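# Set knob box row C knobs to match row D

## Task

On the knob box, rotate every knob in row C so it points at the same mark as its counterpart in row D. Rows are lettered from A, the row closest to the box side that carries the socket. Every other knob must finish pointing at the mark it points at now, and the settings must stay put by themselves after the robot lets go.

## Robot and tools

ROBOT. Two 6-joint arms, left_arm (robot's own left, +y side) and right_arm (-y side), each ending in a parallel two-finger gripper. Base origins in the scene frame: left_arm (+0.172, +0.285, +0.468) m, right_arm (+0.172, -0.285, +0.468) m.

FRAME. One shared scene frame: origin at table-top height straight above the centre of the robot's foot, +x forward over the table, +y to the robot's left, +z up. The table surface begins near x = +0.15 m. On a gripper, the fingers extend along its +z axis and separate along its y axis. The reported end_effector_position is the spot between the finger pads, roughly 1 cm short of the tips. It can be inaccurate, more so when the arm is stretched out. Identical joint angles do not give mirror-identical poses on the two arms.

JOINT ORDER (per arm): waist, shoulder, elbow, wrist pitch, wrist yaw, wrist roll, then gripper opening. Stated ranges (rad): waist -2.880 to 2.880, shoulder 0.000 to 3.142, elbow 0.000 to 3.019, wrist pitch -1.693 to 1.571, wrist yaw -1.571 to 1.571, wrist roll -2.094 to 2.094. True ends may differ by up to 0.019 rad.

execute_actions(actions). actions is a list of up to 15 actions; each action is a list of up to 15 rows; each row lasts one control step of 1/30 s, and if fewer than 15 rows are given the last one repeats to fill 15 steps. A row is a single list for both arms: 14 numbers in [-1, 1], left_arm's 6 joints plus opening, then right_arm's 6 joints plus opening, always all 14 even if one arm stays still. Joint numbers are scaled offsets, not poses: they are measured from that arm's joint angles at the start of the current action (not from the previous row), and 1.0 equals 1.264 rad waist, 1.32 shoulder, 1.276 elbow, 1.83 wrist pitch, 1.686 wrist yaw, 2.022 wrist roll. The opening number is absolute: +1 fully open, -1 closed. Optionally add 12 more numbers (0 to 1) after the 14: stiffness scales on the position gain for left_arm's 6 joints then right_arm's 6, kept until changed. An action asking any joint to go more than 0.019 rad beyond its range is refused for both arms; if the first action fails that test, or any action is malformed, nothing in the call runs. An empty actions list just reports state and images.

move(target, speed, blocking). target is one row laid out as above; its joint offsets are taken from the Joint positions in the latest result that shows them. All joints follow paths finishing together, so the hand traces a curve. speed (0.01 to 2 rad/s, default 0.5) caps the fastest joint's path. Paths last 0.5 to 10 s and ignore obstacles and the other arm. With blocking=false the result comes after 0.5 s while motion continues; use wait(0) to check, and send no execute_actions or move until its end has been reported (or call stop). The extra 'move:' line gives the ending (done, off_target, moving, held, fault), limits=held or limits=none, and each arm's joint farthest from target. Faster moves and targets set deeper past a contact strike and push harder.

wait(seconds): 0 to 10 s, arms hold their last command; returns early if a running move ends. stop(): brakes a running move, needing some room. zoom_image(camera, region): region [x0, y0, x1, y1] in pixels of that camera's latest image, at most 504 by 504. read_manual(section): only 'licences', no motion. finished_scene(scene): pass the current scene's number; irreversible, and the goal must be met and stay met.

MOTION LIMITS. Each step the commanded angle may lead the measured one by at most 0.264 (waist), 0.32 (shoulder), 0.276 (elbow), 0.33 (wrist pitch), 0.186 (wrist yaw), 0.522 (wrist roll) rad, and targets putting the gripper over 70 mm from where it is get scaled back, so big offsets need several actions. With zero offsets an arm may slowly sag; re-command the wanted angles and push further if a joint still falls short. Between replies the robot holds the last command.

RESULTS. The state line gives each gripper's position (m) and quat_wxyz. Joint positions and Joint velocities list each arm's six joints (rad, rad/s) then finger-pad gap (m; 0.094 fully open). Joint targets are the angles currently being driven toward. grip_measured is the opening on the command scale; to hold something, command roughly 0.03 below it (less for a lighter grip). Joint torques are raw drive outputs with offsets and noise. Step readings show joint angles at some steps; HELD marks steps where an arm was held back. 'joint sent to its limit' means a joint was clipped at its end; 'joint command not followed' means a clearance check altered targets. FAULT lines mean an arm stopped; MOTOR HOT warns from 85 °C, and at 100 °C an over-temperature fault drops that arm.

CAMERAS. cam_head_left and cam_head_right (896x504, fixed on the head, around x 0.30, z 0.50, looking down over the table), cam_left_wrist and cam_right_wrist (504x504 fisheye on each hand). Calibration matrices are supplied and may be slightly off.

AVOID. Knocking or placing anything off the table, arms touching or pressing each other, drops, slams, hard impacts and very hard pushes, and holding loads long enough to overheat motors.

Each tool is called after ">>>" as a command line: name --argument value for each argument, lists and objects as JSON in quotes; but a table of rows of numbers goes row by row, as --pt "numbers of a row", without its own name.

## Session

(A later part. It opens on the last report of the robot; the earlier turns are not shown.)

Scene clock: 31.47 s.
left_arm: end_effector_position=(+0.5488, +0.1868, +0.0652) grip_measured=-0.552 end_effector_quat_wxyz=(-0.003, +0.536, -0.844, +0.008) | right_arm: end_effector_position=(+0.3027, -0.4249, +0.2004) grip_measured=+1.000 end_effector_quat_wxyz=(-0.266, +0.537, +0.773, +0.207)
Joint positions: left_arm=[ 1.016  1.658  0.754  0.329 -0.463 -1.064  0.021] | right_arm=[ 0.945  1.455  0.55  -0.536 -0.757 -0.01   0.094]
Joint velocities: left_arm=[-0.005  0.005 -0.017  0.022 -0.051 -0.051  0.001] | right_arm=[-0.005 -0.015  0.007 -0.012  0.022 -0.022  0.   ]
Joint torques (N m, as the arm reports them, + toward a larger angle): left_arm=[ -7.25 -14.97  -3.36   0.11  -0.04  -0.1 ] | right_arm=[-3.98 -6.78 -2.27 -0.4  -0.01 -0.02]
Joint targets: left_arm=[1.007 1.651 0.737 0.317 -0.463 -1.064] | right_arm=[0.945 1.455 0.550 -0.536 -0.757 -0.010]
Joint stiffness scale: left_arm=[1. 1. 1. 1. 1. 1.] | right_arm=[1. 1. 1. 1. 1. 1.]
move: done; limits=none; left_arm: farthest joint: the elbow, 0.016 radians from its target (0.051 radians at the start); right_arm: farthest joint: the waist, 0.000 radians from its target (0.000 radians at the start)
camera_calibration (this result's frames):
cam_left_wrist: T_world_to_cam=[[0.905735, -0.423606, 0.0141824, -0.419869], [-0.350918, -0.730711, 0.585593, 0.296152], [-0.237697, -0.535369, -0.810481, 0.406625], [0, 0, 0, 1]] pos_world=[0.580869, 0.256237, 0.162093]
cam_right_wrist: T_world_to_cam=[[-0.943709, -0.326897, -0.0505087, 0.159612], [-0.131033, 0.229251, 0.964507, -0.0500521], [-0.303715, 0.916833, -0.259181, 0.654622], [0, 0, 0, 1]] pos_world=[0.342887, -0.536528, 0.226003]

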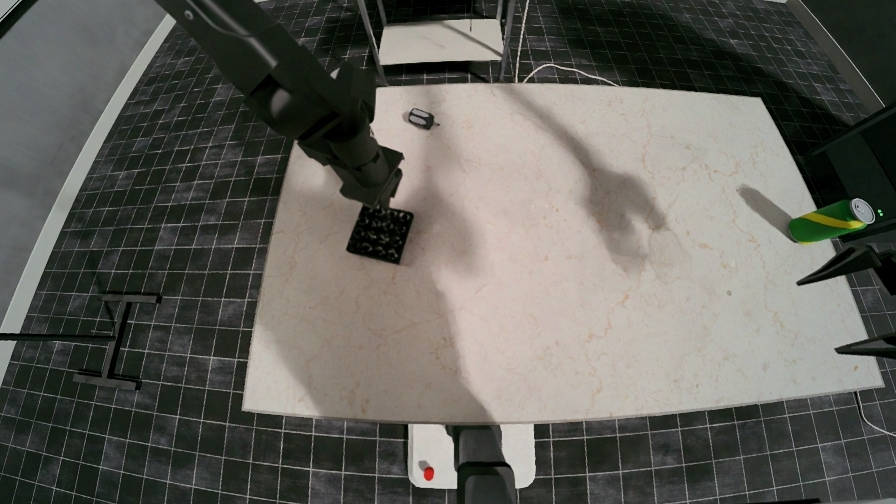

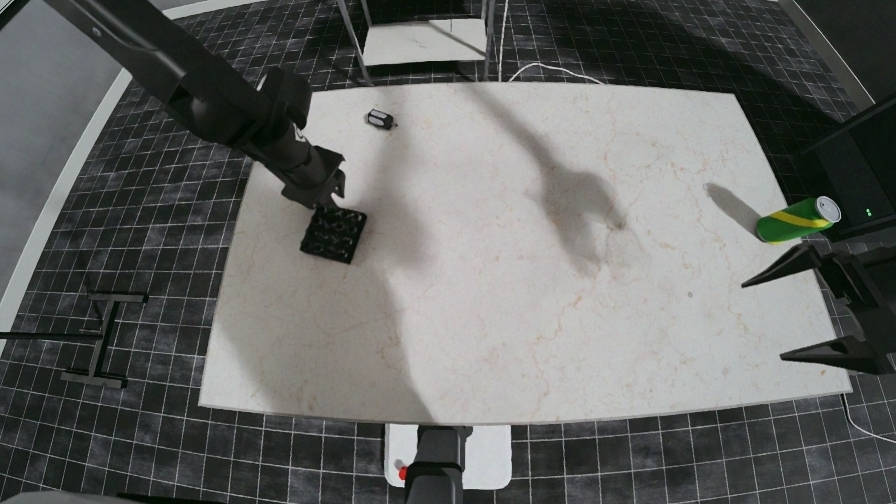

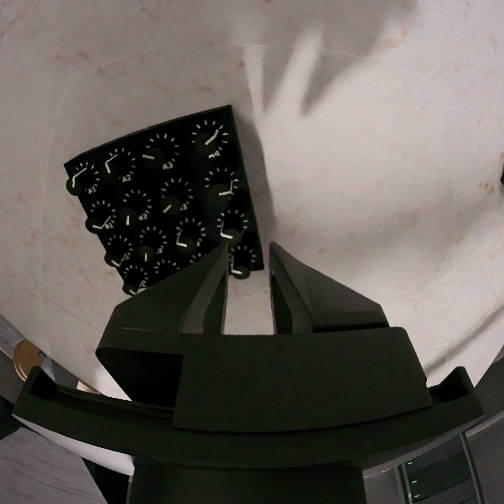

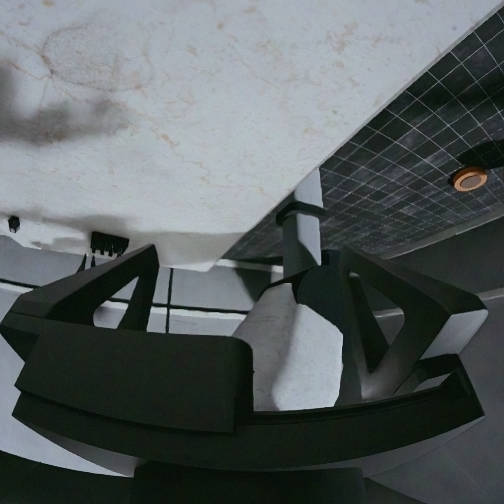

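>>> move --target '[0.051,0.063,-0.1,0.104,0.02,0,-0.55,0,0,0,0,0,0,1]' --speed 0.2

Scene clock: 35.93 s.
left_arm: end_effector_position=(+0.4919, +0.2036, +0.0572) grip_measured=-0.552 end_effector_quat_wxyz=(-0.001, +0.547, -0.837, +0.000) | right_arm: end_effector_position=(+0.3027, -0.4249, +0.2004) grip_measured=+1.000 end_effector_quat_wxyz=(-0.266, +0.537, +0.773, +0.207)
Joint positions: left_arm=[ 1.067  1.727  0.648  0.506 -0.434 -1.064  0.021] | right_arm=[ 0.945  1.455  0.55  -0.536 -0.757 -0.01   0.094]
Joint velocities: left_arm=[-0.024 -0.015  0.007 -0.012  0.007 -0.037 -0.001] | right_arm=[ 0.005 -0.005 -0.017 -0.002 -0.022 -0.037  0.   ]
Joint torques (N m, as the arm reports them, + toward a larger angle): left_arm=[ -4.62 -11.93  -5.1    1.02   0.16  -0.09] | right_arm=[-4.2  -6.25 -2.27 -0.44 -0.01 -0.01]
Joint targets: left_arm=[1.081 1.742 0.627 0.519 -0.429 -1.064] | right_arm=[0.945 1.455 0.550 -0.536 -0.757 -0.010]
Joint stiffness scale: left_arm=[1. 1. 1. 1. 1. 1.] | right_arm=[1. 1. 1. 1. 1. 1.]
move: off_target (left_arm); limits=none; left_arm: farthest joint: the elbow, 0.021 radians from its target (0.128 radians at the start); right_arm: farthest joint: the waist, 0.000 radians from its target (0.000 radians at the start)
camera_calibration (this result's frames):
cam_left_wrist: T_world_to_cam=[[0.916463, -0.400119, -0.000727078, -0.370281], [-0.325382, -0.746334, 0.580614, 0.284087], [-0.232857, -0.531875, -0.814179, 0.392747], [0, 0, 0, 1]] pos_world=[0.52324, 0.27276, 0.154552]
cam_right_wrist: T_world_to_cam=[[-0.943709, -0.326897, -0.0505087, 0.159612], [-0.131033, 0.229251, 0.964507, -0.0500521], [-0.303715, 0.916833, -0.259181, 0.654622], [0, 0, 0, 1]] pos_world=[0.342887, -0.536528, 0.226003]

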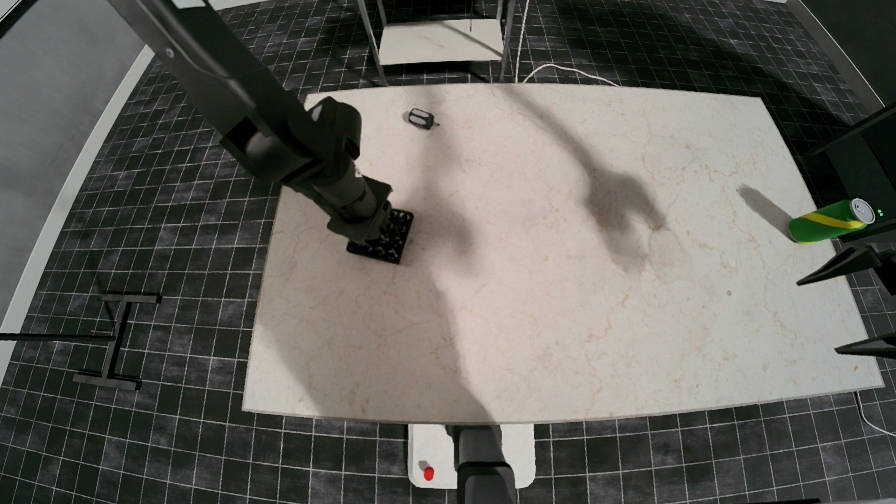

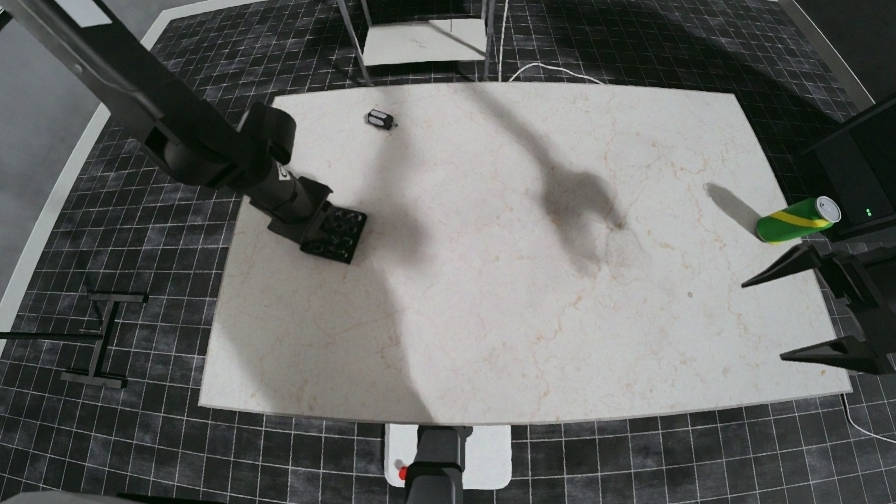

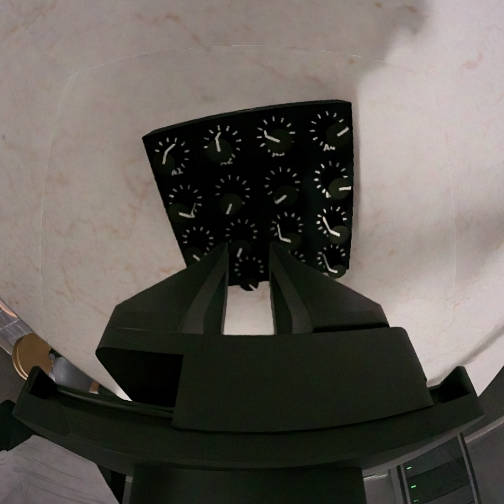

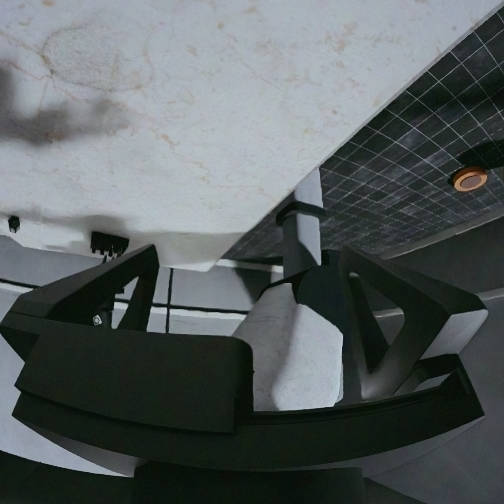

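>>> move --target '[0.025,0.045,0.022,0.021,0.011,0,-0.5,0,0,0,0,0,0,1]' --speed 0.08

Scene clock: 39.37 s.
left_arm: end_effector_position=(+0.4869, +0.2047, +0.0437) grip_measured=-0.502 end_effector_quat_wxyz=(-0.000, +0.551, -0.835, -0.001) | right_arm: end_effector_position=(+0.3027, -0.4249, +0.2004) grip_measured=+1.000 end_effector_quat_wxyz=(-0.266, +0.537, +0.773, +0.207)
Joint positions: left_arm=[ 1.084  1.77   0.667  0.531 -0.419 -1.064  0.023] | right_arm=[ 0.945  1.455  0.55  -0.536 -0.757 -0.01   0.094]
Joint velocities: left_arm=[-0.005 -0.005 -0.022  0.002  0.022 -0.007  0.001] | right_arm=[-0.015 -0.005 -0.012 -0.017 -0.007 -0.022  0.   ]
Joint torques (N m, as the arm reports them, + toward a larger angle): left_arm=[ -4.54 -11.9   -2.95   1.12   0.16  -0.1 ] | right_arm=[-4.03 -6.25 -2.32 -0.46 -0.02 -0.03]
Joint targets: left_arm=[1.099 1.786 0.676 0.544 -0.415 -1.064] | right_arm=[0.945 1.455 0.550 -0.536 -0.757 -0.010]
Joint stiffness scale: left_arm=[1. 1. 1. 1. 1. 1.] | right_arm=[1. 1. 1. 1. 1. 1.]
move: done; limits=none; left_arm: farthest joint: the shoulder, 0.016 radians from its target (0.060 radians at the start); right_arm: farthest joint: the waist, 0.000 radians from its target (0.000 radians at the start)
camera_calibration (this result's frames):
cam_left_wrist: T_world_to_cam=[[0.920072, -0.391733, -0.00355252, -0.368682], [-0.316849, -0.749462, 0.581304, 0.287595], [-0.230378, -0.533715, -0.813679, 0.380372], [0, 0, 0, 1]] pos_world=[0.517967, 0.274127, 0.141011]
cam_right_wrist: T_world_to_cam=[[-0.943709, -0.326897, -0.0505087, 0.159612], [-0.131033, 0.229251, 0.964507, -0.0500521], [-0.303715, 0.916833, -0.259181, 0.654622], [0, 0, 0, 1]] pos_world=[0.342887, -0.536528, 0.226003]

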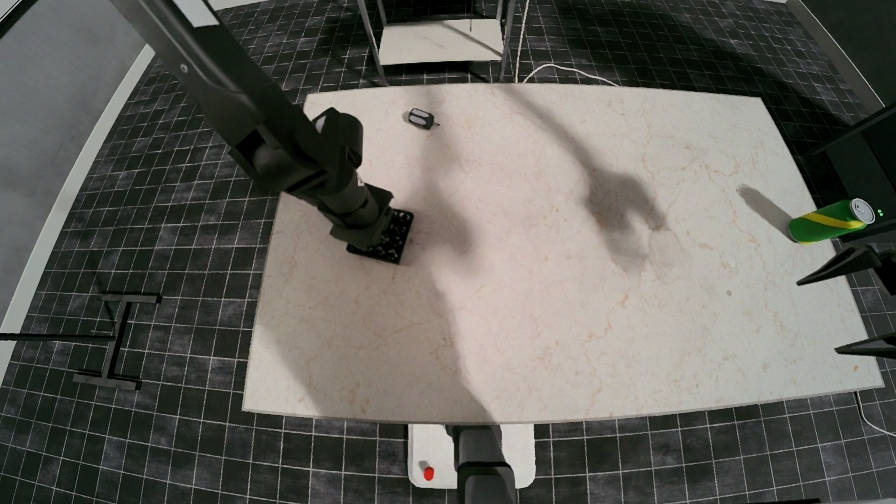

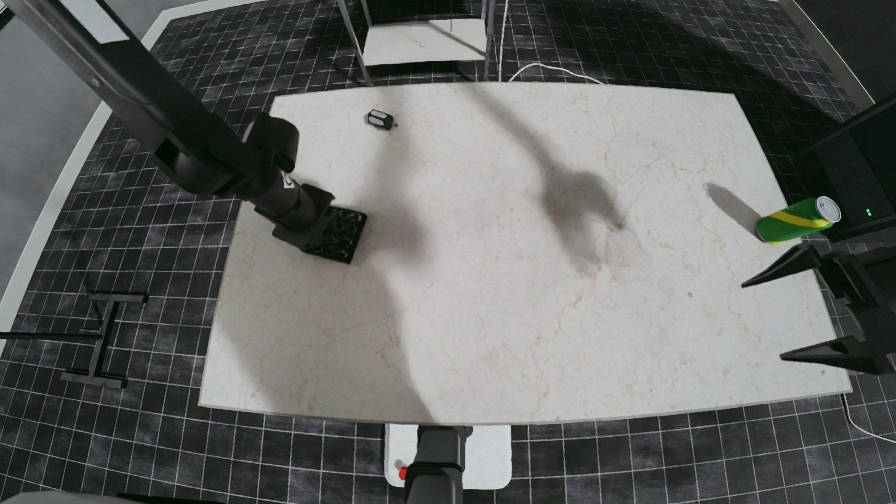

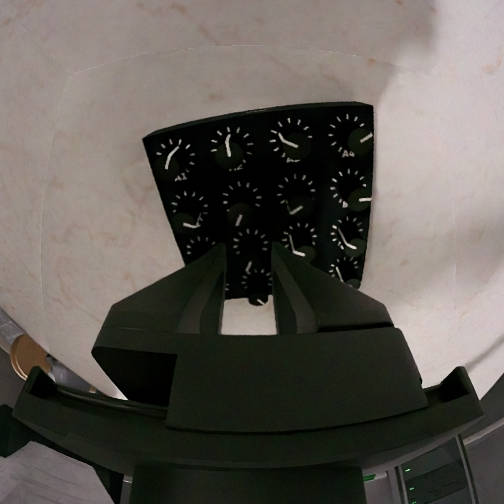

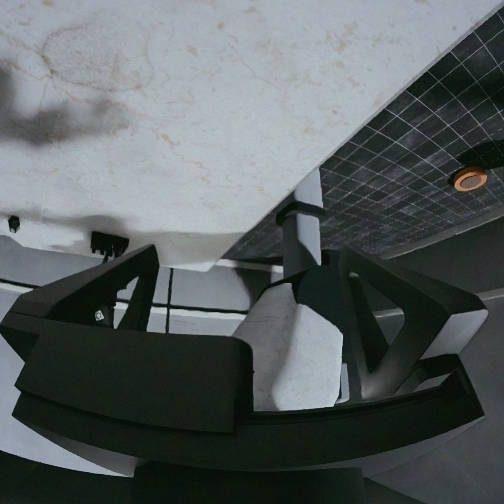

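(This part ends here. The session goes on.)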